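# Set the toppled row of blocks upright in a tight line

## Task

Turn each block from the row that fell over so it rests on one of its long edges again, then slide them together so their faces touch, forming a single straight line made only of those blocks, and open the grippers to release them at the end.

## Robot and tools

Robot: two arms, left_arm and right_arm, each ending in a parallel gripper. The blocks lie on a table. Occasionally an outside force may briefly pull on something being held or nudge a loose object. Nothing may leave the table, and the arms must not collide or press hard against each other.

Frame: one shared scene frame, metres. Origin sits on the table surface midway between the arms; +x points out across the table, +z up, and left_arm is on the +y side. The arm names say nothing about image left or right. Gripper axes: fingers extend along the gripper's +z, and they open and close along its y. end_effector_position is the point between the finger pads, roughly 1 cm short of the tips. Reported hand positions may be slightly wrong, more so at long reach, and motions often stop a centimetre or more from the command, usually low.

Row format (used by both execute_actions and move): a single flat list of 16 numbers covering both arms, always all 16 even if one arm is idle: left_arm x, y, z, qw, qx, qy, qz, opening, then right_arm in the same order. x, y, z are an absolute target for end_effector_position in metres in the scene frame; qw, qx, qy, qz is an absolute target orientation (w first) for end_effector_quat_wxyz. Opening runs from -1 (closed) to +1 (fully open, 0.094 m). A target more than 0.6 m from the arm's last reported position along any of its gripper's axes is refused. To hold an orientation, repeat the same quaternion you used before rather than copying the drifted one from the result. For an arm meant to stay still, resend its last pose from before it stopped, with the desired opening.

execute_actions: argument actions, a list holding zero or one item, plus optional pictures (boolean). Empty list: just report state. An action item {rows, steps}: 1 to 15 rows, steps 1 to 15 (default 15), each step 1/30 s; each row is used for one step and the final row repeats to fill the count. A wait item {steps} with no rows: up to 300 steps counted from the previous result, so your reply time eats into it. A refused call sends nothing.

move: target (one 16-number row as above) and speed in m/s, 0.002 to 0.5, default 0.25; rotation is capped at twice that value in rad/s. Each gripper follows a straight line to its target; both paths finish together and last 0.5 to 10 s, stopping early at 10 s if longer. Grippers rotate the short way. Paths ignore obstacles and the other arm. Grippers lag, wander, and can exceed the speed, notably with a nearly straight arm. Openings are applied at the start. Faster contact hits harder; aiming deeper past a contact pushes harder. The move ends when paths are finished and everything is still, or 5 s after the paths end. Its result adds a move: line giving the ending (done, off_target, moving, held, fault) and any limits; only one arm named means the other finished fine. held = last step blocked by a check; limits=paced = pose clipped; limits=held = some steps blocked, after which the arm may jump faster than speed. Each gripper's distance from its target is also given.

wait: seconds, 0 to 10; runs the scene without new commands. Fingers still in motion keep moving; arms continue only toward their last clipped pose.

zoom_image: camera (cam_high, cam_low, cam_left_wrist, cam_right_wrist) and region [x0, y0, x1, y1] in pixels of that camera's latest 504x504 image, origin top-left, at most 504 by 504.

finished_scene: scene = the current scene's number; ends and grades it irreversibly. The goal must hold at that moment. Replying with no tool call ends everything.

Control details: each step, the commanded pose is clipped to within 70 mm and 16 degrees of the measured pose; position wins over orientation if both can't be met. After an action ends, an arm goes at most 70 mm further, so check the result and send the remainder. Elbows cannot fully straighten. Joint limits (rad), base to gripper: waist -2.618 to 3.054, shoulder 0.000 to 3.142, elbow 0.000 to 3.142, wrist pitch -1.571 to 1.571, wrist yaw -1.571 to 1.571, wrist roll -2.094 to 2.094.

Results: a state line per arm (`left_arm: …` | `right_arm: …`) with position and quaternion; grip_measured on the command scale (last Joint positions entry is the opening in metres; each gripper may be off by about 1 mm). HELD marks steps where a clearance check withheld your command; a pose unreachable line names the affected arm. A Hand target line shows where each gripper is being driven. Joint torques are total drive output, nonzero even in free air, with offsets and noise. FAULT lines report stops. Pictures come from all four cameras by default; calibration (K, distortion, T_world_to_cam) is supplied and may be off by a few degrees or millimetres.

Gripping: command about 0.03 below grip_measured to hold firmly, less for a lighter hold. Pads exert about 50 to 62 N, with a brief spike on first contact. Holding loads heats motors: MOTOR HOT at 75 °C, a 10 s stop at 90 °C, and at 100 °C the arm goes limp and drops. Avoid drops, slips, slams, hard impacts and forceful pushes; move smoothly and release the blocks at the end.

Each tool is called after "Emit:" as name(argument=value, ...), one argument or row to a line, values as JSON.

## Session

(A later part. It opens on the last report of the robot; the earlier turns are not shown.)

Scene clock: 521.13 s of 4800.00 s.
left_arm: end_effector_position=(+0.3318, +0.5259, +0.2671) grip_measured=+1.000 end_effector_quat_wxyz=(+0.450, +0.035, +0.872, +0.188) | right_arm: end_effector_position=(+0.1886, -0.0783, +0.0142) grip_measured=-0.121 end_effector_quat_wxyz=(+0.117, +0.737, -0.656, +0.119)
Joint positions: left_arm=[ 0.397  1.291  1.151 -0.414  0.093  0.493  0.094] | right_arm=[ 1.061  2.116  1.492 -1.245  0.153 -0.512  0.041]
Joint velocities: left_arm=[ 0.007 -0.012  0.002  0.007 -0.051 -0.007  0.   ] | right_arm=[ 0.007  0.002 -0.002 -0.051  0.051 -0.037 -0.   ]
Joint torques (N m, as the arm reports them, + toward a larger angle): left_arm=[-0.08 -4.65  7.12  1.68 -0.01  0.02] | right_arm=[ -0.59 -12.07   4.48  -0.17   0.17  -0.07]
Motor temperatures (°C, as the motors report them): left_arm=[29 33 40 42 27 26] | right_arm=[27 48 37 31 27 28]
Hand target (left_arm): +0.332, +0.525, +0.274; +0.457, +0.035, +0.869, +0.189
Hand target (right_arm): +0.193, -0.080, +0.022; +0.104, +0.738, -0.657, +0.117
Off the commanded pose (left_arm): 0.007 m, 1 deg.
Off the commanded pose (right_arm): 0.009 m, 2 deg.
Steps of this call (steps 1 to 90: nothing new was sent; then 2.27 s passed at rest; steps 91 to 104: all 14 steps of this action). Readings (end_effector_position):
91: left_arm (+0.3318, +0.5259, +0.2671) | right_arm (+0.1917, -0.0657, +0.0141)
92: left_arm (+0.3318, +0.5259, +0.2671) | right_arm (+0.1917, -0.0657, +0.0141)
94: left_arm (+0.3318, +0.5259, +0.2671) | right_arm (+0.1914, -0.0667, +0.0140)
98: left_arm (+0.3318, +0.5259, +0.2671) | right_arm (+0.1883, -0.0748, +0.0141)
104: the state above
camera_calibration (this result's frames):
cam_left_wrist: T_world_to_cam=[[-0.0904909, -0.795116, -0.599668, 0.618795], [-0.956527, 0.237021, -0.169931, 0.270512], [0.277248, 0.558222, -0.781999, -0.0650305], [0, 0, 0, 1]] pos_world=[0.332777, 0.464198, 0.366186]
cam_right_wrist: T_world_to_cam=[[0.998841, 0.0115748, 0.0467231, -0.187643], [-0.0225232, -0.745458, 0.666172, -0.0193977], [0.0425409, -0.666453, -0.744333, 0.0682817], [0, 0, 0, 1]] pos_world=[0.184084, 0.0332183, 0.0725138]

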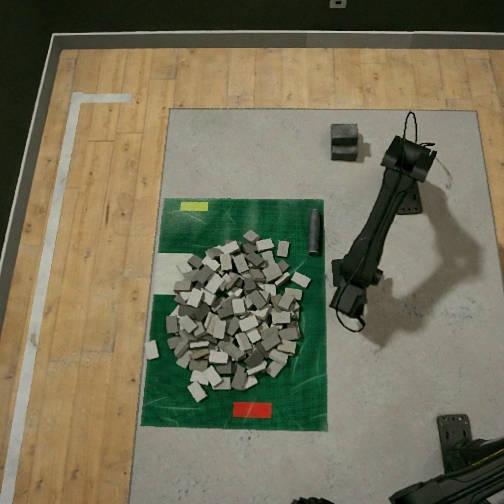

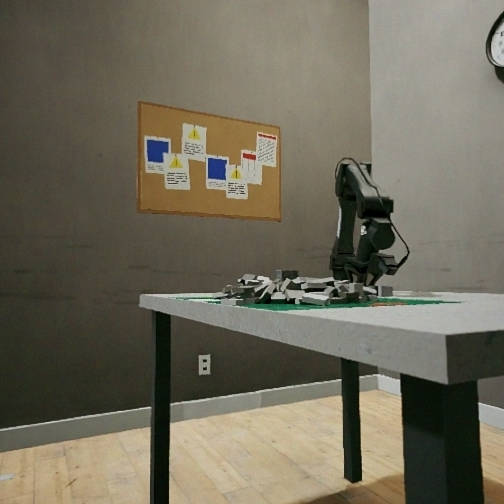

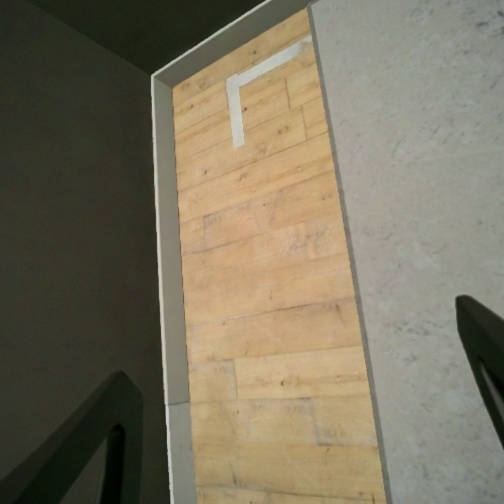

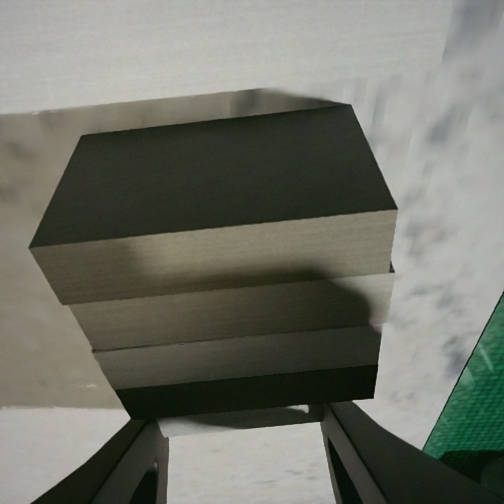

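Emit:
execute_actions(
  actions=[
    {"rows":[[0.332,0.525,0.274,0.457,0.035,0.869,0.189,1,0.189,-0.078,0.017,-0.1040,-0.7380,0.6564,-0.1169,-0.12],[0.332,0.525,0.274,0.457,0.035,0.869,0.189,1,0.189,-0.078,0.017,-0.1040,-0.7380,0.6564,-0.1169,-0.09],[0.332,0.525,0.274,0.457,0.035,0.869,0.189,1,0.189,-0.078,0.017,-0.1040,-0.7380,0.6564,-0.1169,-0.05],[0.332,0.525,0.274,0.457,0.035,0.869,0.189,1,0.189,-0.078,0.017,-0.1040,-0.7380,0.6564,-0.1169,0.0],[0.332,0.525,0.274,0.457,0.035,0.869,0.189,1,0.189,-0.078,0.017,-0.1040,-0.7380,0.6564,-0.1169,0.05],[0.332,0.525,0.274,0.457,0.035,0.869,0.189,1,0.189,-0.078,0.017,-0.1040,-0.7380,0.6564,-0.1169,0.08],[0.332,0.525,0.274,0.457,0.035,0.869,0.189,1,0.189,-0.078,0.017,-0.1040,-0.7380,0.6564,-0.1169,0.08],[0.332,0.525,0.274,0.457,0.035,0.869,0.189,1,0.189,-0.076,0.018,-0.1040,-0.7380,0.6564,-0.1169,0.08],[0.332,0.525,0.274,0.457,0.035,0.869,0.189,1,0.189,-0.074,0.018,-0.1040,-0.7380,0.6564,-0.1169,0.08],[0.332,0.525,0.274,0.457,0.035,0.869,0.189,1,0.189,-0.072,0.018,-0.1040,-0.7380,0.6564,-0.1169,0.08],[0.332,0.525,0.274,0.457,0.035,0.869,0.189,1,0.189,-0.070,0.018,-0.1040,-0.7380,0.6564,-0.1169,0.08],[0.332,0.525,0.274,0.457,0.035,0.869,0.189,1,0.189,-0.068,0.018,-0.1040,-0.7380,0.6564,-0.1169,0.08],[0.332,0.525,0.274,0.457,0.035,0.869,0.189,1,0.189,-0.066,0.018,-0.1040,-0.7380,0.6564,-0.1169,0.08],[0.332,0.525,0.274,0.457,0.035,0.869,0.189,1,0.189,-0.064,0.018,-0.1040,-0.7380,0.6564,-0.1169,0.08],[0.332,0.525,0.274,0.457,0.035,0.869,0.189,1,0.189,-0.062,0.018,-0.1040,-0.7380,0.6564,-0.1169,0.08]],"steps":15},
  ],
  pictures=false,
)

Scene clock: 528.67 s of 4800.00 s.
left_arm: end_effector_position=(+0.3318, +0.5259, +0.2671) grip_measured=+1.000 end_effector_quat_wxyz=(+0.450, +0.035, +0.872, +0.188) | right_arm: end_effector_position=(+0.1888, -0.0758, +0.0140) grip_measured=+0.078 end_effector_quat_wxyz=(+0.115, +0.737, -0.655, +0.118)
Joint positions: left_arm=[ 0.397  1.291  1.151 -0.414  0.093  0.493  0.094] | right_arm=[ 1.063  2.122  1.5   -1.244  0.153 -0.511  0.051]
Joint velocities: left_arm=[-0.017 -0.007 -0.002  0.037  0.022 -0.051  0.   ] | right_arm=[ 0.051  0.129  0.222 -0.022 -0.081 -0.007  0.001]
Joint torques (N m, as the arm reports them, + toward a larger angle): left_arm=[-0.07 -4.71  7.06  1.7   0.01  0.01] | right_arm=[ 1.02 -8.77  8.57 -0.26  0.07  0.08]
Motor temperatures (°C, as the motors report them): left_arm=[29 33 40 42 27 26] | right_arm=[27 49 37 31 27 28]
Hand target (left_arm): +0.332, +0.525, +0.274; +0.457, +0.035, +0.869, +0.189
Hand target (right_arm): +0.189, -0.062, +0.018; +0.103, +0.738, -0.657, +0.116
Off the commanded pose (left_arm): 0.007 m, 1 deg.
Off the commanded pose (right_arm): 0.014 m, 1 deg.
Steps of this call (steps 1 to 90: nothing new was sent; then 4.03 s passed at rest; steps 91 to 105: all 15 steps of this action). Readings (end_effector_position):
91: left_arm (+0.3318, +0.5259, +0.2671) | right_arm (+0.1886, -0.0781, +0.0142)
92: left_arm (+0.3318, +0.5259, +0.2671) | right_arm (+0.1887, -0.0781, +0.0141)
94: left_arm (+0.3318, +0.5259, +0.2671) | right_arm (+0.1888, -0.0778, +0.0141)
98: left_arm (+0.3318, +0.5259, +0.2671) | right_arm (+0.1890, -0.0773, +0.0139)
105: the state above

Emit:
execute_actions(
  actions=[
    {"rows":[[0.332,0.525,0.274,0.457,0.035,0.869,0.189,1,0.189,-0.062,0.018,-0.1040,-0.7380,0.6564,-0.1169,0.08]],"steps":10},
  ],
)

Scene clock: 549.40 s of 4800.00 s.
left_arm: end_effector_position=(+0.3318, +0.5259, +0.2671) grip_measured=+1.000 end_effector_quat_wxyz=(+0.450, +0.035, +0.872, +0.188) | right_arm: end_effector_position=(+0.1884, -0.0710, +0.0130) grip_measured=+0.078 end_effector_quat_wxyz=(+0.113, +0.738, -0.654, +0.119)
Joint positions: left_arm=[ 0.397  1.291  1.151 -0.414  0.093  0.493  0.094] | right_arm=[ 1.071  2.134  1.516 -1.245  0.154 -0.507  0.051]
Joint velocities: left_arm=[-0.007 -0.012  0.007 -0.007  0.022 -0.022  0.   ] | right_arm=[ 0.007 -0.007  0.012 -0.007  0.066  0.007 -0.   ]
Joint torques (N m, as the arm reports them, + toward a larger angle): left_arm=[-0.07 -4.66  7.04  1.71  0.01  0.04] | right_arm=[ 0.67 -9.06  8.56 -0.39  0.07  0.11]
Motor temperatures (°C, as the motors report them): left_arm=[29 33 40 42 27 26] | right_arm=[27 48 38 31 27 28]
Hand target (left_arm): +0.332, +0.525, +0.274; +0.457, +0.035, +0.869, +0.189
Hand target (right_arm): +0.189, -0.062, +0.018; +0.104, +0.738, -0.656, +0.117
Off the commanded pose (left_arm): 0.007 m, 1 deg.
Off the commanded pose (right_arm): 0.010 m, 1 deg.
Steps of this call (steps 1 to 90: nothing new was sent; then 17.40 s passed at rest; steps 91 to 100: all 10 steps of this action). Readings (end_effector_position):
91: left_arm (+0.3318, +0.5259, +0.2671) | right_arm (+0.1884, -0.0710, +0.0130)
92: left_arm (+0.3318, +0.5259, +0.2671) | right_arm (+0.1884, -0.0710, +0.0130)
94: left_arm (+0.3318, +0.5259, +0.2671) | right_arm (+0.1884, -0.0710, +0.0130)
98: left_arm (+0.3318, +0.5259, +0.2671) | right_arm (+0.1884, -0.0710, +0.0130)
100: the state above
camera_calibration (this result's frames):
cam_left_wrist: T_world_to_cam=[[-0.0904909, -0.795116, -0.599668, 0.618795], [-0.956527, 0.237021, -0.169931, 0.270512], [0.277248, 0.558222, -0.781999, -0.0650305], [0, 0, 0, 1]] pos_world=[0.332777, 0.464198, 0.366186]
cam_right_wrist: T_world_to_cam=[[0.998526, 0.0162217, 0.0517916, -0.187141], [-0.022107, -0.749962, 0.661112, -0.0134665], [0.0495661, -0.661282, -0.748498, 0.0713135], [0, 0, 0, 1]] pos_world=[0.183033, 0.0400947, 0.0719733]

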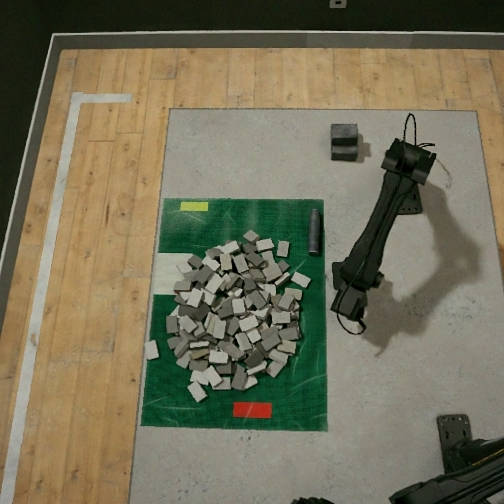

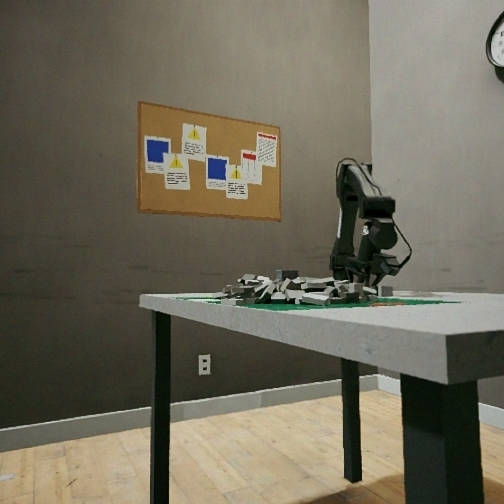

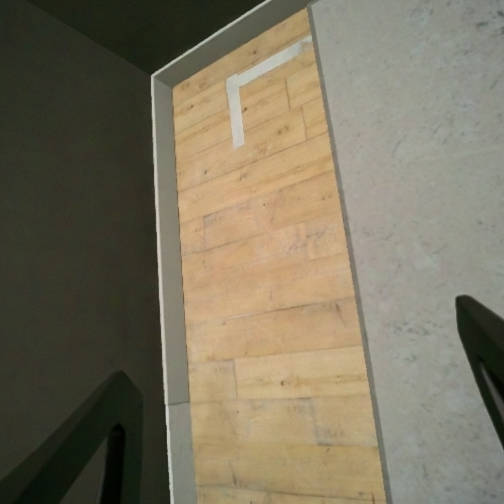

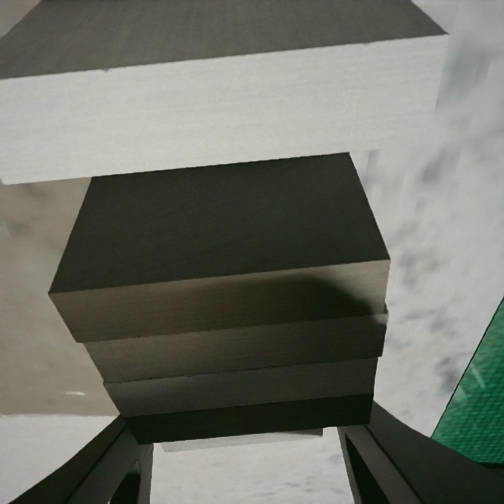

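Emit:
execute_actions(
  actions=[
    {"rows":[[0.332,0.525,0.274,0.457,0.035,0.869,0.189,1,0.189,-0.061,0.020,-0.1040,-0.7380,0.6564,-0.1169,0.08],[0.332,0.525,0.274,0.457,0.035,0.869,0.189,1,0.189,-0.060,0.022,-0.1040,-0.7380,0.6564,-0.1169,0.08],[0.332,0.525,0.274,0.457,0.035,0.869,0.189,1,0.189,-0.059,0.023,-0.1040,-0.7380,0.6564,-0.1169,0.08],[0.332,0.525,0.274,0.457,0.035,0.869,0.189,1,0.189,-0.058,0.024,-0.1040,-0.7380,0.6564,-0.1169,0.08]],"steps":14},
  ],
  pictures=false,
)

Scene clock: 553.70 s of 4800.00 s.
left_arm: end_effector_position=(+0.3318, +0.5259, +0.2671) grip_measured=+1.000 end_effector_quat_wxyz=(+0.450, +0.035, +0.872, +0.188) | right_arm: end_effector_position=(+0.1906, -0.0659, +0.0191) grip_measured=+0.078 end_effector_quat_wxyz=(+0.110, +0.737, -0.656, +0.118)
Joint positions: left_arm=[ 0.397  1.291  1.151 -0.414  0.093  0.493  0.094] | right_arm=[ 1.071  2.14   1.554 -1.27   0.154 -0.503  0.051]
Joint velocities: left_arm=[ 0.007  0.007  0.002  0.022 -0.066 -0.022  0.   ] | right_arm=[ 0.007  0.002 -0.002  0.007  0.037 -0.037 -0.001]
Joint torques (N m, as the arm reports them, + toward a larger angle): left_arm=[-0.13 -4.69  7.05  1.68  0.02  0.02] | right_arm=[ 0.96 -9.1   8.37 -0.39  0.06  0.1 ]
Motor temperatures (°C, as the motors report them): left_arm=[29 33 40 42 27 26] | right_arm=[27 47 38 31 27 28]
Hand target (left_arm): +0.332, +0.525, +0.274; +0.457, +0.035, +0.869, +0.189
Hand target (right_arm): +0.189, -0.058, +0.024; +0.104, +0.738, -0.657, +0.117
Off the commanded pose (left_arm): 0.007 m, 1 deg.
Off the commanded pose (right_arm): 0.009 m, 1 deg.
Steps of this call (steps 1 to 90: nothing new was sent; then 0.83 s passed at rest; steps 91 to 104: all 14 steps of this action). Readings (end_effector_position):
91: left_arm (+0.3318, +0.5259, +0.2671) | right_arm (+0.1884, -0.0710, +0.0133)
92: left_arm (+0.3318, +0.5259, +0.2671) | right_arm (+0.1885, -0.0707, +0.0138)
94: left_arm (+0.3318, +0.5259, +0.2671) | right_arm (+0.1895, -0.0684, +0.0156)
98: left_arm (+0.3318, +0.5259, +0.2671) | right_arm (+0.1911, -0.0648, +0.0185)
104: the state above

Emit:
execute_actions(
  actions=[
    {"rows":[[0.332,0.525,0.274,0.457,0.035,0.869,0.189,1,0.189,-0.062,0.018,-0.1040,-0.7380,0.6564,-0.1169,0.08],[0.332,0.525,0.274,0.457,0.035,0.869,0.189,1,0.189,-0.064,0.016,-0.1040,-0.7380,0.6564,-0.1169,0.08],[0.332,0.525,0.274,0.457,0.035,0.869,0.189,1,0.189,-0.065,0.014,-0.1040,-0.7380,0.6564,-0.1169,0.08],[0.332,0.525,0.274,0.457,0.035,0.869,0.189,1,0.189,-0.065,0.013,-0.1040,-0.7380,0.6564,-0.1169,0.08]],"steps":14},
  ],
)

Scene clock: 557.53 s of 4800.00 s.
left_arm: end_effector_position=(+0.3318, +0.5259, +0.2671) grip_measured=+1.000 end_effector_quat_wxyz=(+0.450, +0.035, +0.872, +0.188) | right_arm: end_effector_position=(+0.1916, -0.0635, +0.0183) grip_measured=+0.078 end_effector_quat_wxyz=(+0.104, +0.737, -0.657, +0.116)
Joint positions: left_arm=[ 0.397  1.291  1.151 -0.414  0.093  0.493  0.094] | right_arm=[ 1.071  2.14   1.554 -1.259  0.154 -0.503  0.051]
Joint velocities: left_arm=[ 0.002  0.017  0.002  0.051  0.037 -0.037  0.   ] | right_arm=[-0.007 -0.002  0.017  0.037  0.007  0.022  0.   ]
Joint torques (N m, as the arm reports them, + toward a larger angle): left_arm=[-0.07 -4.64  7.11  1.67  0.01  0.02] | right_arm=[ 0.54 -9.82  3.7   0.02  0.09  0.03]
Motor temperatures (°C, as the motors report them): left_arm=[29 33 40 42 27 26] | right_arm=[27 47 38 31 27 28]
Hand target (left_arm): +0.332, +0.525, +0.274; +0.457, +0.035, +0.869, +0.189
Hand target (right_arm): +0.189, -0.065, +0.013; +0.104, +0.738, -0.656, +0.117
Off the commanded pose (left_arm): 0.007 m, 1 deg.
Off the commanded pose (right_arm): 0.006 m, 0 deg.
Steps of this call (steps 1 to 90: nothing new was sent; then 0.37 s passed at rest; steps 91 to 104: all 14 steps of this action). Readings (end_effector_position):
91: left_arm (+0.3318, +0.5259, +0.2671) | right_arm (+0.1904, -0.0663, +0.0192)
92: left_arm (+0.3318, +0.5259, +0.2671) | right_arm (+0.1904, -0.0662, +0.0192)
94: left_arm (+0.3318, +0.5259, +0.2671) | right_arm (+0.1909, -0.0650, +0.0188)
98: left_arm (+0.3318, +0.5259, +0.2671) | right_arm (+0.1915, -0.0638, +0.0184)
104: the state above
camera_calibration (this result's frames):
cam_left_wrist: T_world_to_cam=[[-0.0904909, -0.795116, -0.599668, 0.618795], [-0.956527, 0.237021, -0.169931, 0.270512], [0.277248, 0.558222, -0.781999, -0.0650305], [0, 0, 0, 1]] pos_world=[0.332777, 0.464198, 0.366186]
cam_right_wrist: T_world_to_cam=[[0.998125, 0.0113575, 0.0601411, -0.191186], [-0.0304484, -0.760259, 0.648906, -0.0100964], [0.0530927, -0.649521, -0.758488, 0.0803797], [0, 0, 0, 1]] pos_world=[0.186253, 0.0467038, 0.0790168]

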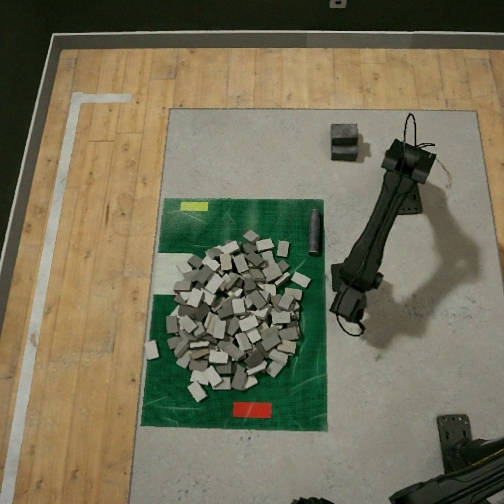

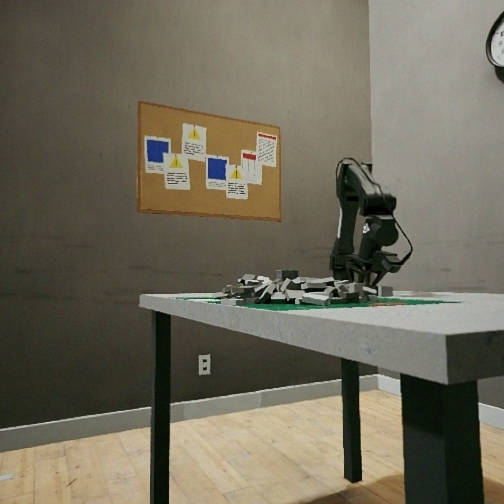

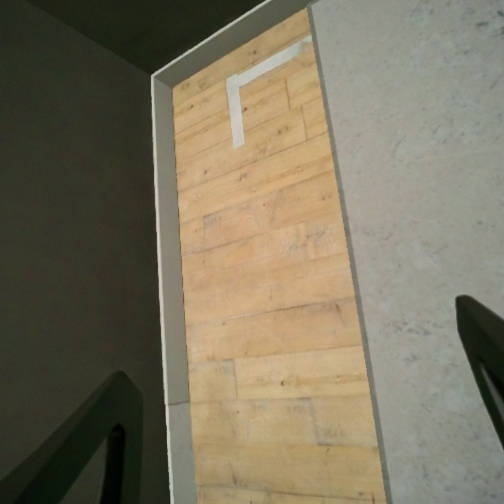

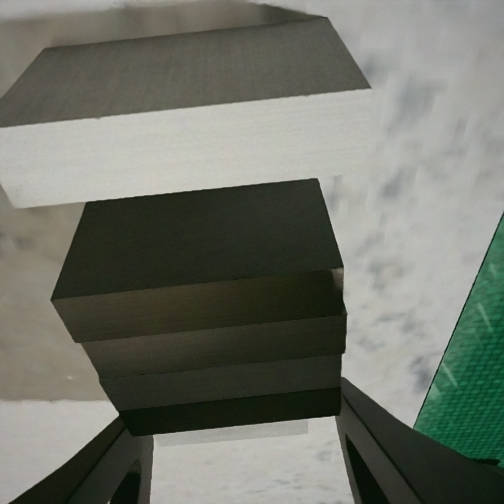

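Emit:
execute_actions(
  actions=[
    {"rows":[[0.332,0.525,0.274,0.457,0.035,0.869,0.189,1,0.188,-0.066,0.012,-0.1040,-0.7380,0.6564,-0.1169,0.08],[0.332,0.525,0.274,0.457,0.035,0.869,0.189,1,0.188,-0.067,0.011,-0.1040,-0.7380,0.6564,-0.1169,0.08],[0.332,0.525,0.274,0.457,0.035,0.869,0.189,1,0.188,-0.068,0.010,-0.1040,-0.7380,0.6564,-0.1169,0.08]],"steps":12},
  ],
  pictures=false,
)

Scene clock: 561.77 s of 4800.00 s.
left_arm: end_effector_position=(+0.3318, +0.5259, +0.2671) grip_measured=+1.000 end_effector_quat_wxyz=(+0.450, +0.035, +0.872, +0.188) | right_arm: end_effector_position=(+0.1898, -0.0684, +0.0126) grip_measured=+0.078 end_effector_quat_wxyz=(+0.110, +0.737, -0.656, +0.119)
Joint positions: left_arm=[ 0.397  1.291  1.151 -0.414  0.093  0.493  0.094] | right_arm=[ 1.071  2.14   1.526 -1.243  0.155 -0.503  0.051]
Joint velocities: left_arm=[ 0.012  0.002 -0.002  0.007  0.022 -0.081  0.   ] | right_arm=[-0.002 -0.007 -0.002 -0.022 -0.007  0.007  0.   ]
Joint torques (N m, as the arm reports them, + toward a larger angle): left_arm=[-0.16 -4.73  7.06  1.68 -0.02  0.03] | right_arm=[  0.33 -10.41   3.9    0.04   0.06   0.02]
Motor temperatures (°C, as the motors report them): left_arm=[29 33 40 42 27 26] | right_arm=[27 48 37 31 27 28]
Hand target (left_arm): +0.332, +0.525, +0.274; +0.457, +0.035, +0.869, +0.189
Hand target (right_arm): +0.188, -0.068, +0.010; +0.104, +0.738, -0.657, +0.117
Off the commanded pose (left_arm): 0.007 m, 1 deg.
Off the commanded pose (right_arm): 0.003 m, 1 deg.
Steps of this call (steps 1 to 90: nothing new was sent; then 0.83 s passed at rest; steps 91 to 102: all 12 steps of this action). Readings (end_effector_position):
91: left_arm (+0.3318, +0.5259, +0.2671) | right_arm (+0.1915, -0.0638, +0.0177)
92: left_arm (+0.3318, +0.5259, +0.2671) | right_arm (+0.1912, -0.0644, +0.0166)
94: left_arm (+0.3318, +0.5259, +0.2671) | right_arm (+0.1899, -0.0676, +0.0133)
98: left_arm (+0.3318, +0.5259, +0.2671) | right_arm (+0.1898, -0.0684, +0.0126)
102: the state above

Emit:
execute_actions(
  actions=[
    {"rows":[[0.332,0.525,0.274,0.457,0.035,0.869,0.189,1,0.189,-0.068,0.014,-0.1040,-0.7380,0.6564,-0.1169,0.05],[0.332,0.525,0.274,0.457,0.035,0.869,0.189,1,0.189,-0.068,0.014,-0.1040,-0.7380,0.6564,-0.1169,0.02],[0.332,0.525,0.274,0.457,0.035,0.869,0.189,1,0.189,-0.068,0.014,-0.1040,-0.7380,0.6564,-0.1169,-0.02],[0.332,0.525,0.274,0.457,0.035,0.869,0.189,1,0.189,-0.068,0.014,-0.1040,-0.7380,0.6564,-0.1169,-0.05],[0.332,0.525,0.274,0.457,0.035,0.869,0.189,1,0.189,-0.068,0.014,-0.1040,-0.7380,0.6564,-0.1169,-0.07],[0.332,0.525,0.274,0.457,0.035,0.869,0.189,1,0.189,-0.068,0.014,-0.1040,-0.7380,0.6564,-0.1169,-0.09],[0.332,0.525,0.274,0.457,0.035,0.869,0.189,1,0.189,-0.068,0.014,-0.1040,-0.7380,0.6564,-0.1169,-0.105],[0.332,0.525,0.274,0.457,0.035,0.869,0.189,1,0.189,-0.068,0.014,-0.1040,-0.7380,0.6564,-0.1169,-0.12],[0.332,0.525,0.274,0.457,0.035,0.869,0.189,1,0.189,-0.068,0.014,-0.1040,-0.7380,0.6564,-0.1169,-0.135],[0.332,0.525,0.274,0.457,0.035,0.869,0.189,1,0.189,-0.068,0.014,-0.1040,-0.7380,0.6564,-0.1169,-0.15],[0.332,0.525,0.274,0.457,0.035,0.869,0.189,1,0.189,-0.068,0.014,-0.1040,-0.7380,0.6564,-0.1169,-0.16]],"steps":14},
  ],
)

Scene clock: 568.17 s of 4800.00 s.
left_arm: end_effector_position=(+0.3318, +0.5259, +0.2671) grip_measured=+1.000 end_effector_quat_wxyz=(+0.450, +0.035, +0.872, +0.188) | right_arm: end_effector_position=(+0.1905, -0.0685, +0.0126) grip_measured=-0.108 end_effector_quat_wxyz=(+0.109, +0.737, -0.656, +0.120)
Joint positions: left_arm=[ 0.397  1.291  1.151 -0.414  0.093  0.493  0.094] | right_arm=[ 1.071  2.14   1.526 -1.242  0.159 -0.503  0.042]
Joint velocities: left_arm=[ 0.007  0.017 -0.022 -0.051 -0.022  0.037  0.   ] | right_arm=[-0.012 -0.012 -0.012 -0.007 -0.066 -0.022  0.001]
Joint torques (N m, as the arm reports them, + toward a larger angle): left_arm=[-0.04 -4.7   7.08  1.69  0.01  0.02] | right_arm=[  0.23 -10.67   4.74  -0.12   0.04   0.  ]
Motor temperatures (°C, as the motors report them): left_arm=[29 33 40 42 27 26] | right_arm=[27 48 37 31 27 28]
Hand target (left_arm): +0.332, +0.525, +0.274; +0.457, +0.035, +0.869, +0.189
Hand target (right_arm): +0.189, -0.068, +0.014; +0.104, +0.738, -0.656, +0.117
Off the commanded pose (left_arm): 0.007 m, 1 deg.
Off the commanded pose (right_arm): 0.002 m, 1 deg.
Steps of this call (steps 1 to 90: nothing new was sent; then 2.93 s passed at rest; steps 91 to 104: all 14 steps of this action). Readings (end_effector_position):
91: left_arm (+0.3318, +0.5259, +0.2671) | right_arm (+0.1899, -0.0685, +0.0126)
92: left_arm (+0.3318, +0.5259, +0.2671) | right_arm (+0.1902, -0.0684, +0.0126)
94: left_arm (+0.3318, +0.5259, +0.2671) | right_arm (+0.1905, -0.0685, +0.0126)
98: left_arm (+0.3318, +0.5259, +0.2671) | right_arm (+0.1905, -0.0685, +0.0126)
104: the state above
camera_calibration (this result's frames):
cam_left_wrist: T_world_to_cam=[[-0.0904909, -0.795116, -0.599668, 0.618795], [-0.956527, 0.237021, -0.169931, 0.270512], [0.277248, 0.558222, -0.781999, -0.0650305], [0, 0, 0, 1]] pos_world=[0.332777, 0.464198, 0.366186]
cam_right_wrist: T_world_to_cam=[[0.998088, 0.0135638, 0.060299, -0.189487], [-0.0295358, -0.752336, 0.658117, -0.0100057], [0.0542917, -0.65864, -0.750497, 0.0719267], [0, 0, 0, 1]] pos_world=[0.184924, 0.0424164, 0.0719916]

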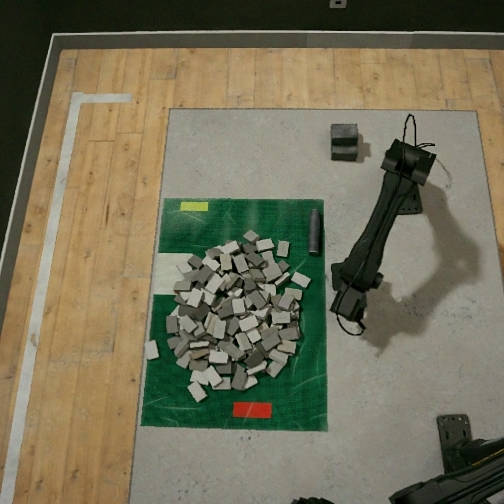

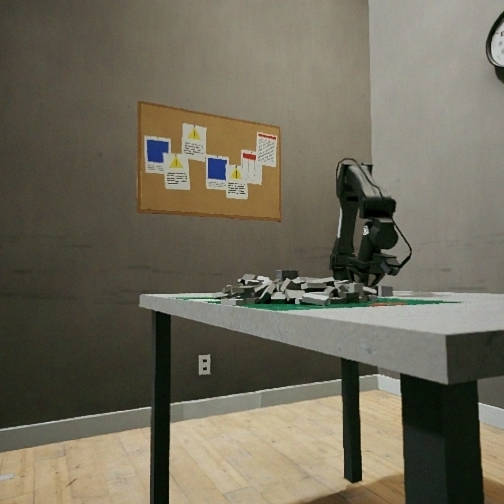

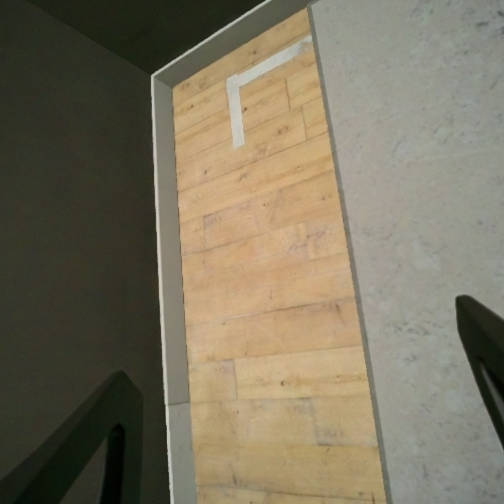

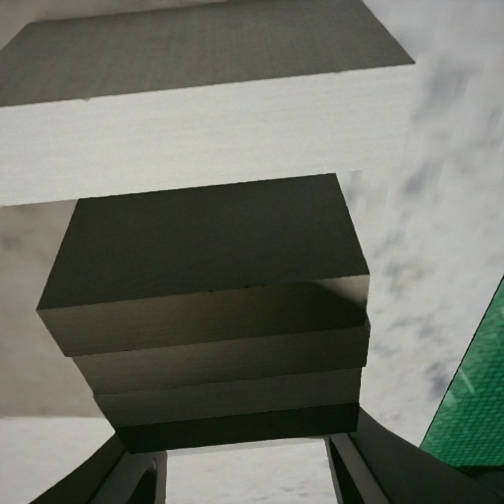

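Emit:
move(
  target=[0.332,0.525,0.274,0.457,0.035,0.869,0.189,1,0.190,-0.082,0.075,0,-0.7472,0.6646,0,-0.16],
  speed=0.1,
)

Emit:
move(
  target=[0.332,0.525,0.274,0.457,0.035,0.869,0.189,1,0.190,-0.082,0.07,0.3812,-0.6121,0.5444,0.4286,-0.16],
  speed=0.3,
)

Scene clock: 573.47 s of 4800.00 s.
left_arm: end_effector_position=(+0.3318, +0.5259, +0.2671) grip_measured=+1.000 end_effector_quat_wxyz=(+0.450, +0.035, +0.872, +0.188) | right_arm: end_effector_position=(+0.1884, -0.0832, +0.0698) grip_measured=-0.108 end_effector_quat_wxyz=(+0.016, +0.745, -0.667, +0.011)
Joint positions: left_arm=[ 0.397  1.291  1.151 -0.414  0.093  0.493  0.094] | right_arm=[ 0.976  1.794  1.322 -1.135  0.014 -0.614  0.042]
Joint velocities: left_arm=[-0.002  0.007 -0.012  0.007  0.081  0.037  0.   ] | right_arm=[ 0.002 -0.017 -0.027  0.022 -0.066  0.007 -0.001]
Joint torques (N m, as the arm reports them, + toward a larger angle): left_arm=[-0.07 -4.66  7.04  1.68  0.    0.04] | right_arm=[-0.52 -9.94  5.2   0.38 -0.06 -0.13]
Motor temperatures (°C, as the motors report them): left_arm=[29 33 40 42 27 26] | right_arm=[27 48 37 31 27 28]
Hand target (left_arm): +0.332, +0.525, +0.274; +0.457, +0.035, +0.869, +0.189
Hand target (right_arm): +0.190, -0.082, +0.076; +0.000, +0.746, -0.666, +0.002
Off the commanded pose (left_arm): 0.007 m, 1 deg.
Off the commanded pose (right_arm): 0.006 m, 2 deg.
After step 90, 0.30 s passed at rest.
move: done
camera_calibration (this result's frames):
cam_left_wrist: T_world_to_cam=[[-0.0904909, -0.795116, -0.599668, 0.618795], [-0.956527, 0.237021, -0.169931, 0.270512], [0.277248, 0.558222, -0.781999, -0.0650305], [0, 0, 0, 1]] pos_world=[0.332777, 0.464198, 0.366186]
cam_right_wrist: T_world_to_cam=[[0.999739, -0.00554204, 0.0221534, -0.189887], [-0.0143534, -0.907025, 0.420832, -0.0579623], [0.0177614, -0.42104, -0.906868, 0.142772], [0, 0, 0, 1]] pos_world=[0.18647, 0.00648729, 0.158075]

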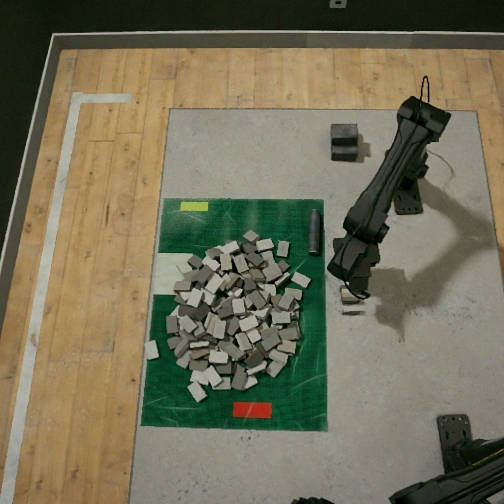

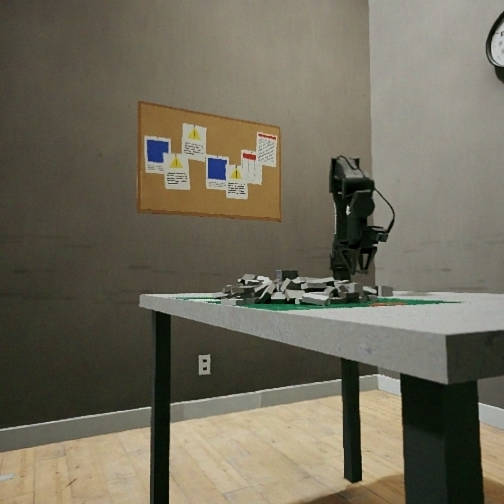

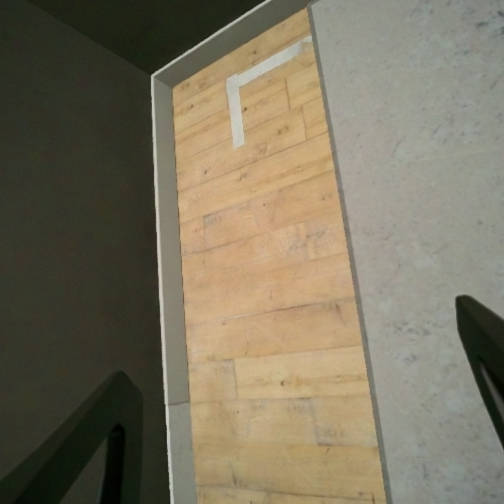

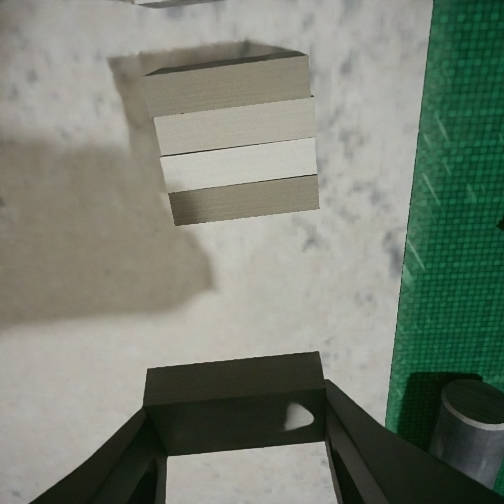

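Scene clock: 576.50 s of 4800.00 s.
left_arm: end_effector_position=(+0.3318, +0.5259, +0.2671) grip_measured=+1.000 end_effector_quat_wxyz=(+0.450, +0.035, +0.872, +0.188) | right_arm: end_effector_position=(+0.1936, -0.0819, +0.0698) grip_measured=-0.108 end_effector_quat_wxyz=(-0.383, +0.612, -0.554, -0.414)
Joint positions: left_arm=[ 0.397  1.291  1.151 -0.414  0.093  0.493  0.094] | right_arm=[ 0.474  1.497  0.33   0.463 -0.975 -0.624  0.042]
Joint velocities: left_arm=[-0.002  0.002  0.007  0.051 -0.022  0.037  0.   ] | right_arm=[ 0.017 -0.002 -0.027  0.095 -0.037  0.066 -0.001]
Joint torques (N m, as the arm reports them, + toward a larger angle): left_arm=[-0.03 -4.65  7.07  1.68  0.    0.04] | right_arm=[-0.4  -3.36  4.3   1.69 -0.48  0.11]
Motor temperatures (°C, as the motors report them): left_arm=[29 33 40 42 27 26] | right_arm=[27 48 37 31 27 28]
Hand target (left_arm): +0.332, +0.525, +0.274; +0.457, +0.035, +0.869, +0.189
Hand target (right_arm): +0.190, -0.083, +0.070; -0.383, +0.609, -0.550, -0.424
Off the commanded pose (left_arm): 0.007 m, 1 deg.
Off the commanded pose (right_arm): 0.004 m, 2 deg.
move: done
camera_calibration (this result's frames):
cam_left_wrist: T_world_to_cam=[[-0.0904909, -0.795116, -0.599668, 0.618795], [-0.956527, 0.237021, -0.169931, 0.270512], [0.277248, 0.558222, -0.781999, -0.0650305], [0, 0, 0, 1]] pos_world=[0.332777, 0.464198, 0.366186]
cam_right_wrist: T_world_to_cam=[[0.995733, 0.0242817, -0.0890291, -0.18413], [-0.0467584, -0.698987, -0.713604, 0.0457873], [-0.0795577, 0.714722, -0.694869, 0.240322], [0, 0, 0, 1]] pos_world=[0.204605, -0.135287, 0.183273]

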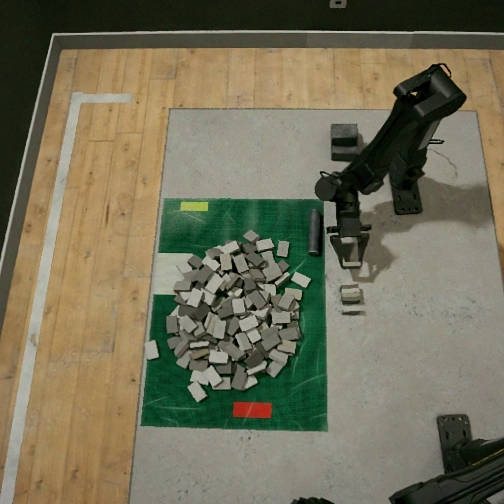

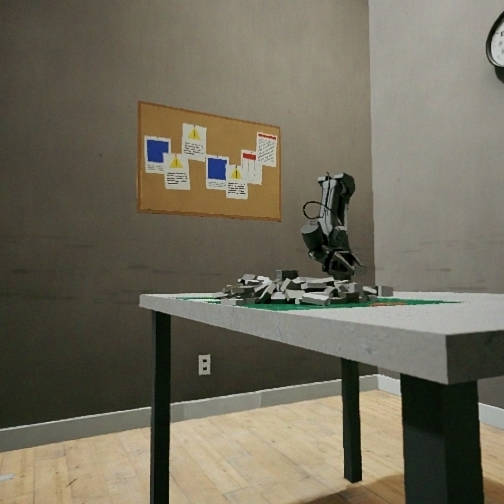

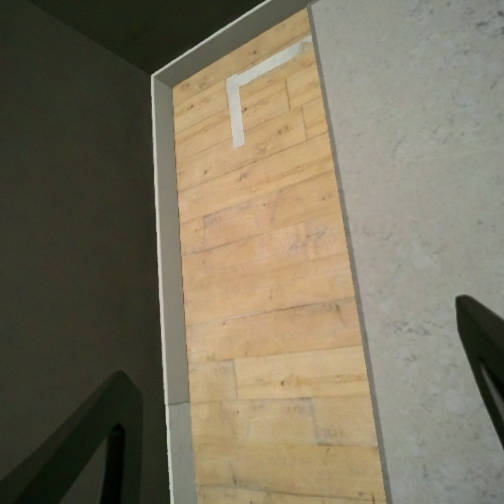

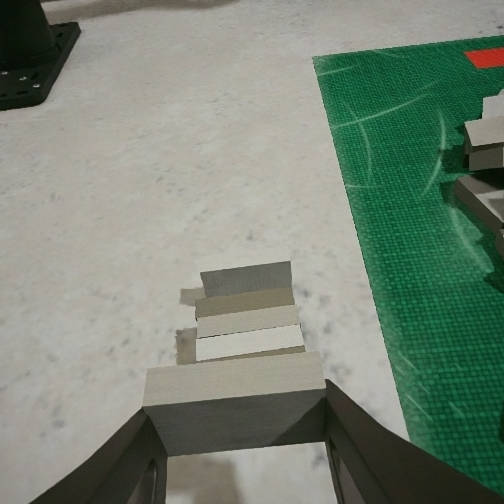

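Emit:
move(
  target=[0.332,0.525,0.274,0.457,0.035,0.869,0.189,1,0.190,-0.072,0.036,0.3812,-0.6121,0.5444,0.4286,-0.16],
  speed=0.06,
)

Scene clock: 581.13 s of 4800.00 s.
left_arm: end_effector_position=(+0.3318, +0.5259, +0.2671) grip_measured=+1.000 end_effector_quat_wxyz=(+0.450, +0.035, +0.872, +0.188) | right_arm: end_effector_position=(+0.1985, -0.0723, +0.0359) grip_measured=-0.108 end_effector_quat_wxyz=(-0.385, +0.611, -0.551, -0.418)
Joint positions: left_arm=[ 0.397  1.291  1.151 -0.414  0.093  0.493  0.094] | right_arm=[ 0.496  1.757  0.316  0.768 -0.966 -0.592  0.042]
Joint velocities: left_arm=[ 0.002 -0.002  0.012  0.037 -0.081  0.007  0.   ] | right_arm=[ 0.002 -0.022 -0.002  0.081 -0.007 -0.022 -0.001]
Joint torques (N m, as the arm reports them, + toward a larger angle): left_arm=[-0.14 -4.68  7.07  1.66  0.01  0.04] | right_arm=[ 0.95 -4.46  2.67  1.7  -0.43  0.09]
Motor temperatures (°C, as the motors report them): left_arm=[29 33 40 42 27 26] | right_arm=[27 46 36 32 27 28]
Hand target (left_arm): +0.332, +0.525, +0.274; +0.457, +0.035, +0.869, +0.189
Hand target (right_arm): +0.190, -0.072, +0.036; -0.381, +0.612, -0.545, -0.429
Off the commanded pose (left_arm): 0.007 m, 1 deg.
Off the commanded pose (right_arm): 0.009 m, 2 deg.
After step 90, 0.40 s passed at rest.
move: done
camera_calibration (this result's frames):
cam_left_wrist: T_world_to_cam=[[-0.0904909, -0.795116, -0.599668, 0.618795], [-0.956527, 0.237021, -0.169931, 0.270512], [0.277248, 0.558222, -0.781999, -0.0650305], [0, 0, 0, 1]] pos_world=[0.332777, 0.464198, 0.366186]
cam_right_wrist: T_world_to_cam=[[0.995603, 0.0289258, -0.0890901, -0.191866], [-0.0443797, -0.691921, -0.720608, 0.0288795], [-0.0824875, 0.721393, -0.687595, 0.211113], [0, 0, 0, 1]] pos_world=[0.209718, -0.126763, 0.148877]

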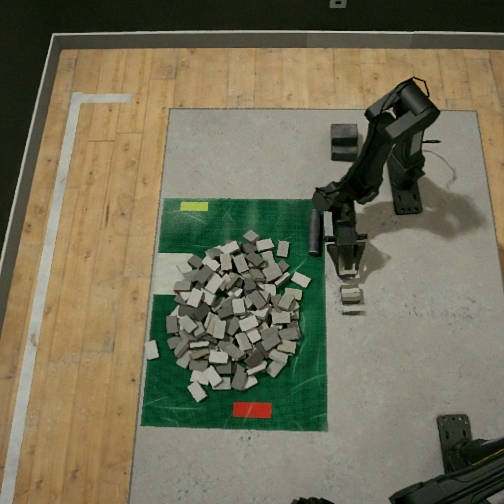

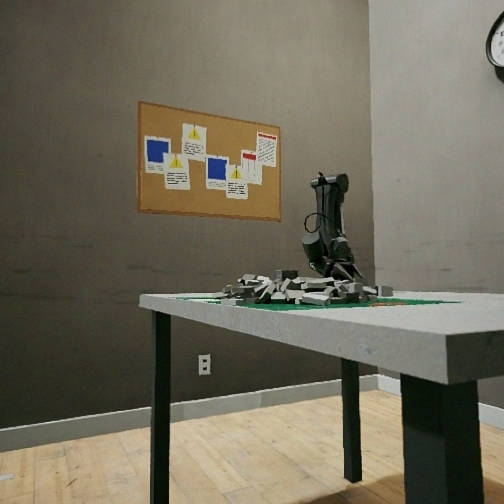

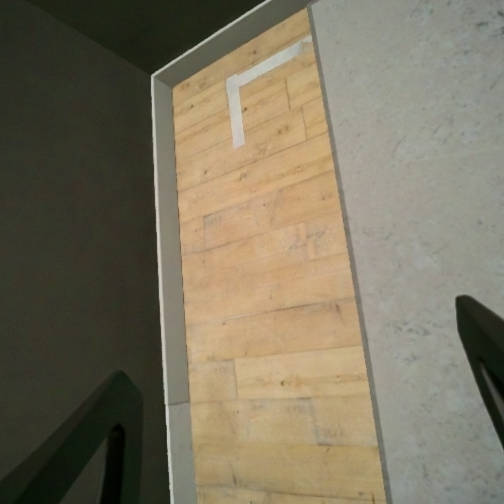

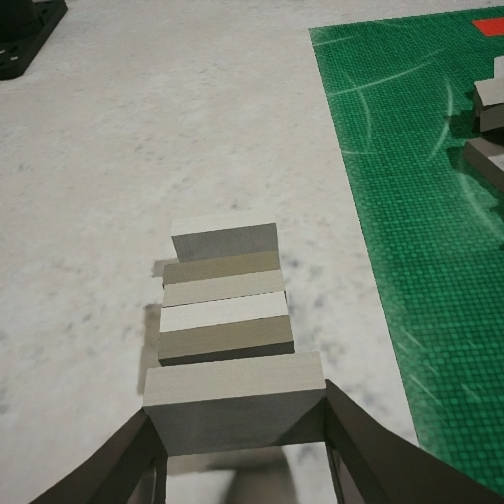

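Emit:
execute_actions(
  actions=[
    {"rows":[[0.332,0.525,0.274,0.457,0.035,0.869,0.189,1,0.188,-0.072,0.035,0.3812,-0.6121,0.5444,0.4286,-0.16],[0.332,0.525,0.274,0.457,0.035,0.869,0.189,1,0.186,-0.072,0.034,0.3812,-0.6121,0.5444,0.4286,-0.16],[0.332,0.525,0.274,0.457,0.035,0.869,0.189,1,0.184,-0.072,0.033,0.3812,-0.6121,0.5444,0.4286,-0.16],[0.332,0.525,0.274,0.457,0.035,0.869,0.189,1,0.183,-0.072,0.032,0.3812,-0.6121,0.5444,0.4286,-0.16],[0.332,0.525,0.274,0.457,0.035,0.869,0.189,1,0.183,-0.072,0.031,0.3812,-0.6121,0.5444,0.4286,-0.16],[0.332,0.525,0.274,0.457,0.035,0.869,0.189,1,0.183,-0.072,0.030,0.3812,-0.6121,0.5444,0.4286,-0.16]],"steps":14},
  ],
  pictures=false,
)

Scene clock: 586.50 s of 4800.00 s.
left_arm: end_effector_position=(+0.3318, +0.5259, +0.2671) grip_measured=+1.000 end_effector_quat_wxyz=(+0.450, +0.035, +0.872, +0.188) | right_arm: end_effector_position=(+0.1888, -0.0726, +0.0291) grip_measured=-0.108 end_effector_quat_wxyz=(-0.380, +0.612, -0.551, -0.422)
Joint positions: left_arm=[ 0.397  1.291  1.151 -0.414  0.093  0.493  0.094] | right_arm=[ 0.516  1.789  0.285  0.837 -0.959 -0.573  0.042]
Joint velocities: left_arm=[ 0.002 -0.002 -0.007 -0.051 -0.007 -0.066  0.   ] | right_arm=[ 0.002 -0.017  0.007  0.051  0.007  0.037  0.   ]
Joint torques (N m, as the arm reports them, + toward a larger angle): left_arm=[-0.11 -4.7   7.07  1.69  0.01  0.02] | right_arm=[ 0.83 -4.51  2.49  1.69 -0.33  0.09]
Motor temperatures (°C, as the motors report them): left_arm=[29 33 40 42 27 26] | right_arm=[27 45 36 33 27 28]
Hand target (left_arm): +0.332, +0.525, +0.274; +0.457, +0.035, +0.869, +0.189
Hand target (right_arm): +0.183, -0.072, +0.030; -0.381, +0.612, -0.544, -0.429
Off the commanded pose (left_arm): 0.007 m, 1 deg.
Off the commanded pose (right_arm): 0.006 m, 1 deg.
Steps of this call (steps 1 to 90: nothing new was sent; then 1.90 s passed at rest; steps 91 to 104: all 14 steps of this action). Readings (end_effector_position):
91: left_arm (+0.3318, +0.5259, +0.2671) | right_arm (+0.1987, -0.0719, +0.0364)
92: left_arm (+0.3318, +0.5259, +0.2671) | right_arm (+0.1982, -0.0717, +0.0366)
94: left_arm (+0.3318, +0.5259, +0.2671) | right_arm (+0.1948, -0.0715, +0.0360)
98: left_arm (+0.3318, +0.5259, +0.2671) | right_arm (+0.1882, -0.0728, +0.0296)
104: the state above

Emit:
execute_actions(
  actions=[
    {"rows":[[0.332,0.525,0.274,0.457,0.035,0.869,0.189,1,0.186,-0.071,0.029,0.3812,-0.6121,0.5444,0.4286,-0.16],[0.332,0.525,0.274,0.457,0.035,0.869,0.189,1,0.187,-0.071,0.028,0.3812,-0.6121,0.5444,0.4286,-0.16],[0.332,0.525,0.274,0.457,0.035,0.869,0.189,1,0.188,-0.071,0.027,0.3812,-0.6121,0.5444,0.4286,-0.16],[0.332,0.525,0.274,0.457,0.035,0.869,0.189,1,0.188,-0.071,0.026,0.3812,-0.6121,0.5444,0.4286,-0.16],[0.332,0.525,0.274,0.457,0.035,0.869,0.189,1,0.188,-0.071,0.025,0.3812,-0.6121,0.5444,0.4286,-0.16],[0.332,0.525,0.274,0.457,0.035,0.869,0.189,1,0.188,-0.071,0.024,0.3812,-0.6121,0.5444,0.4286,-0.16]],"steps":14},
  ],
)

Scene clock: 590.63 s of 4800.00 s.
left_arm: end_effector_position=(+0.3318, +0.5259, +0.2671) grip_measured=+1.000 end_effector_quat_wxyz=(+0.450, +0.035, +0.872, +0.188) | right_arm: end_effector_position=(+0.1876, -0.0735, +0.0194) grip_measured=-0.108 end_effector_quat_wxyz=(-0.372, +0.610, -0.558, -0.424)
Joint positions: left_arm=[ 0.397  1.291  1.151 -0.414  0.093  0.493  0.094] | right_arm=[ 0.516  1.84   0.285  0.867 -0.959 -0.571  0.042]
Joint velocities: left_arm=[-0.007  0.012  0.017  0.066  0.022  0.022  0.   ] | right_arm=[-0.002  0.012  0.007 -0.066 -0.037 -0.022 -0.001]
Joint torques (N m, as the arm reports them, + toward a larger angle): left_arm=[-0.06 -4.69  7.08  1.69  0.    0.02] | right_arm=[ 0.13 -4.65  3.71  1.71 -0.42 -0.01]
Motor temperatures (°C, as the motors report them): left_arm=[29 33 40 42 27 26] | right_arm=[27 45 36 33 27 28]
Hand target (left_arm): +0.332, +0.525, +0.274; +0.457, +0.035, +0.869, +0.189
Hand target (right_arm): +0.188, -0.071, +0.024; -0.381, +0.612, -0.544, -0.428
Off the commanded pose (left_arm): 0.007 m, 1 deg.
Off the commanded pose (right_arm): 0.005 m, 2 deg.
Steps of this call (steps 1 to 90: nothing new was sent; then 0.67 s passed at rest; steps 91 to 104: all 14 steps of this action). Readings (end_effector_position):
91: left_arm (+0.3318, +0.5259, +0.2671) | right_arm (+0.1898, -0.0720, +0.0302)
92: left_arm (+0.3318, +0.5259, +0.2671) | right_arm (+0.1897, -0.0721, +0.0295)
94: left_arm (+0.3318, +0.5259, +0.2671) | right_arm (+0.1888, -0.0727, +0.0259)
98: left_arm (+0.3318, +0.5259, +0.2671) | right_arm (+0.1871, -0.0739, +0.0192)
104: the state above
camera_calibration (this result's frames):
cam_left_wrist: T_world_to_cam=[[-0.0904909, -0.795116, -0.599668, 0.618795], [-0.956527, 0.237021, -0.169931, 0.270512], [0.277248, 0.558222, -0.781999, -0.0650305], [0, 0, 0, 1]] pos_world=[0.332777, 0.464198, 0.366186]
cam_right_wrist: T_world_to_cam=[[0.992372, 0.0341445, -0.118454, -0.180897], [-0.0604716, -0.7025, -0.70911, 0.0176671], [-0.107426, 0.710864, -0.695077, 0.203803], [0, 0, 0, 1]] pos_world=[0.202479, -0.126289, 0.132759]

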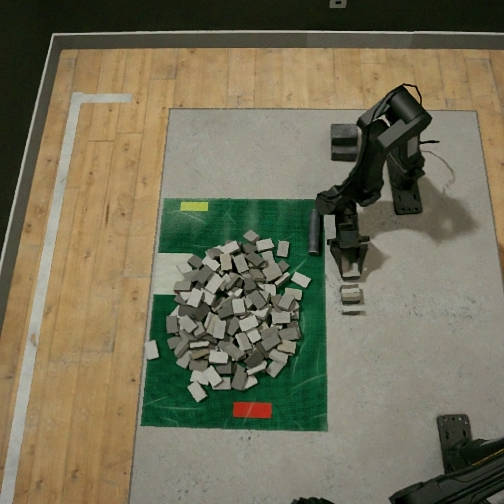

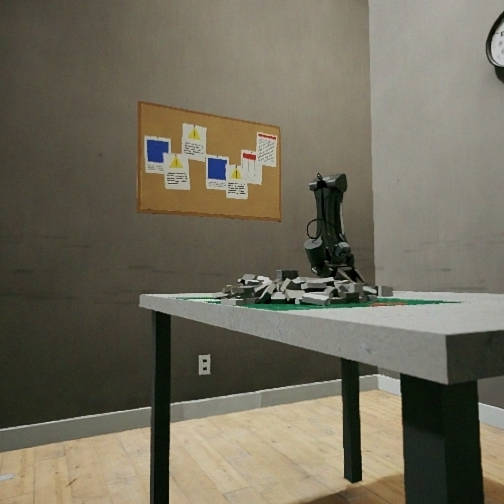

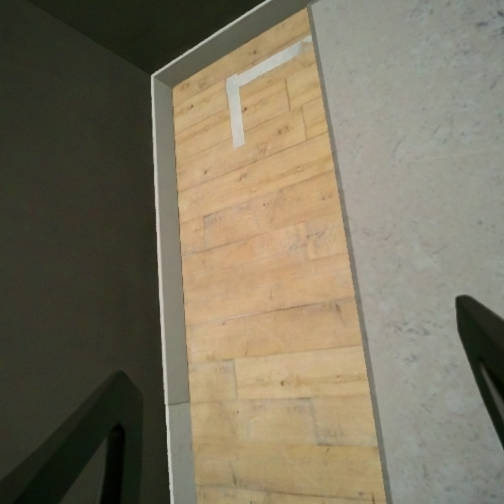

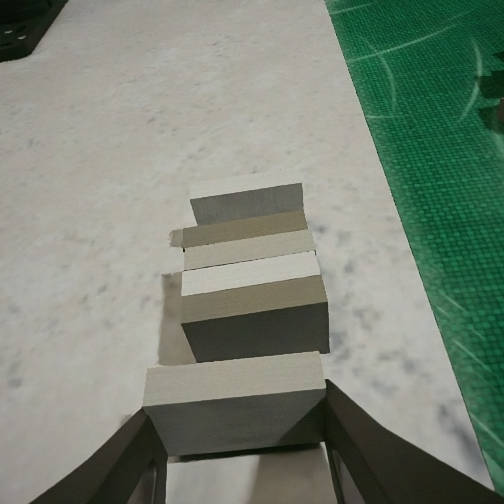

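Emit:
execute_actions(
  actions=[
    {"rows":[[0.332,0.525,0.274,0.457,0.035,0.869,0.189,1,0.188,-0.073,0.021,0.3812,-0.6121,0.5444,0.4286,-0.16],[0.332,0.525,0.274,0.457,0.035,0.869,0.189,1,0.188,-0.073,0.020,0.3812,-0.6121,0.5444,0.4286,-0.16],[0.332,0.525,0.274,0.457,0.035,0.869,0.189,1,0.188,-0.073,0.019,0.3812,-0.6121,0.5444,0.4286,-0.16],[0.332,0.525,0.274,0.457,0.035,0.869,0.189,1,0.188,-0.073,0.018,0.3812,-0.6121,0.5444,0.4286,-0.16]],"steps":10},
  ],
  pictures=false,
)

Scene clock: 596.43 s of 4800.00 s.
left_arm: end_effector_position=(+0.3318, +0.5259, +0.2671) grip_measured=+1.000 end_effector_quat_wxyz=(+0.450, +0.035, +0.872, +0.188) | right_arm: end_effector_position=(+0.1872, -0.0736, +0.0140) grip_measured=-0.108 end_effector_quat_wxyz=(-0.370, +0.609, -0.558, -0.425)
Joint positions: left_arm=[ 0.397  1.291  1.151 -0.414  0.093  0.493  0.094] | right_arm=[ 0.516  1.877  0.285  0.9   -0.96  -0.571  0.042]
Joint velocities: left_arm=[-0.002 -0.002  0.007 -0.081 -0.081 -0.081  0.   ] | right_arm=[ 0.007 -0.022  0.002  0.037 -0.007 -0.007  0.   ]
Joint torques (N m, as the arm reports them, + toward a larger angle): left_arm=[-0.08 -4.72  7.12  1.69  0.    0.03] | right_arm=[-0.51 -4.62  3.02  1.68 -0.47 -0.1 ]
Motor temperatures (°C, as the motors report them): left_arm=[29 33 40 42 27 26] | right_arm=[27 44 36 34 27 28]
Hand target (left_arm): +0.332, +0.525, +0.274; +0.457, +0.035, +0.869, +0.189
Hand target (right_arm): +0.188, -0.073, +0.018; -0.381, +0.612, -0.545, -0.428
Off the commanded pose (left_arm): 0.007 m, 1 deg.
Off the commanded pose (right_arm): 0.004 m, 2 deg.
Steps of this call (steps 1 to 90: nothing new was sent; then 2.47 s passed at rest; steps 91 to 100: all 10 steps of this action). Readings (end_effector_position):
91: left_arm (+0.3318, +0.5259, +0.2671) | right_arm (+0.1880, -0.0732, +0.0200)
92: left_arm (+0.3318, +0.5259, +0.2671) | right_arm (+0.1880, -0.0732, +0.0193)
94: left_arm (+0.3318, +0.5259, +0.2671) | right_arm (+0.1875, -0.0735, +0.0166)
98: left_arm (+0.3318, +0.5259, +0.2671) | right_arm (+0.1869, -0.0738, +0.0135)
100: the state above


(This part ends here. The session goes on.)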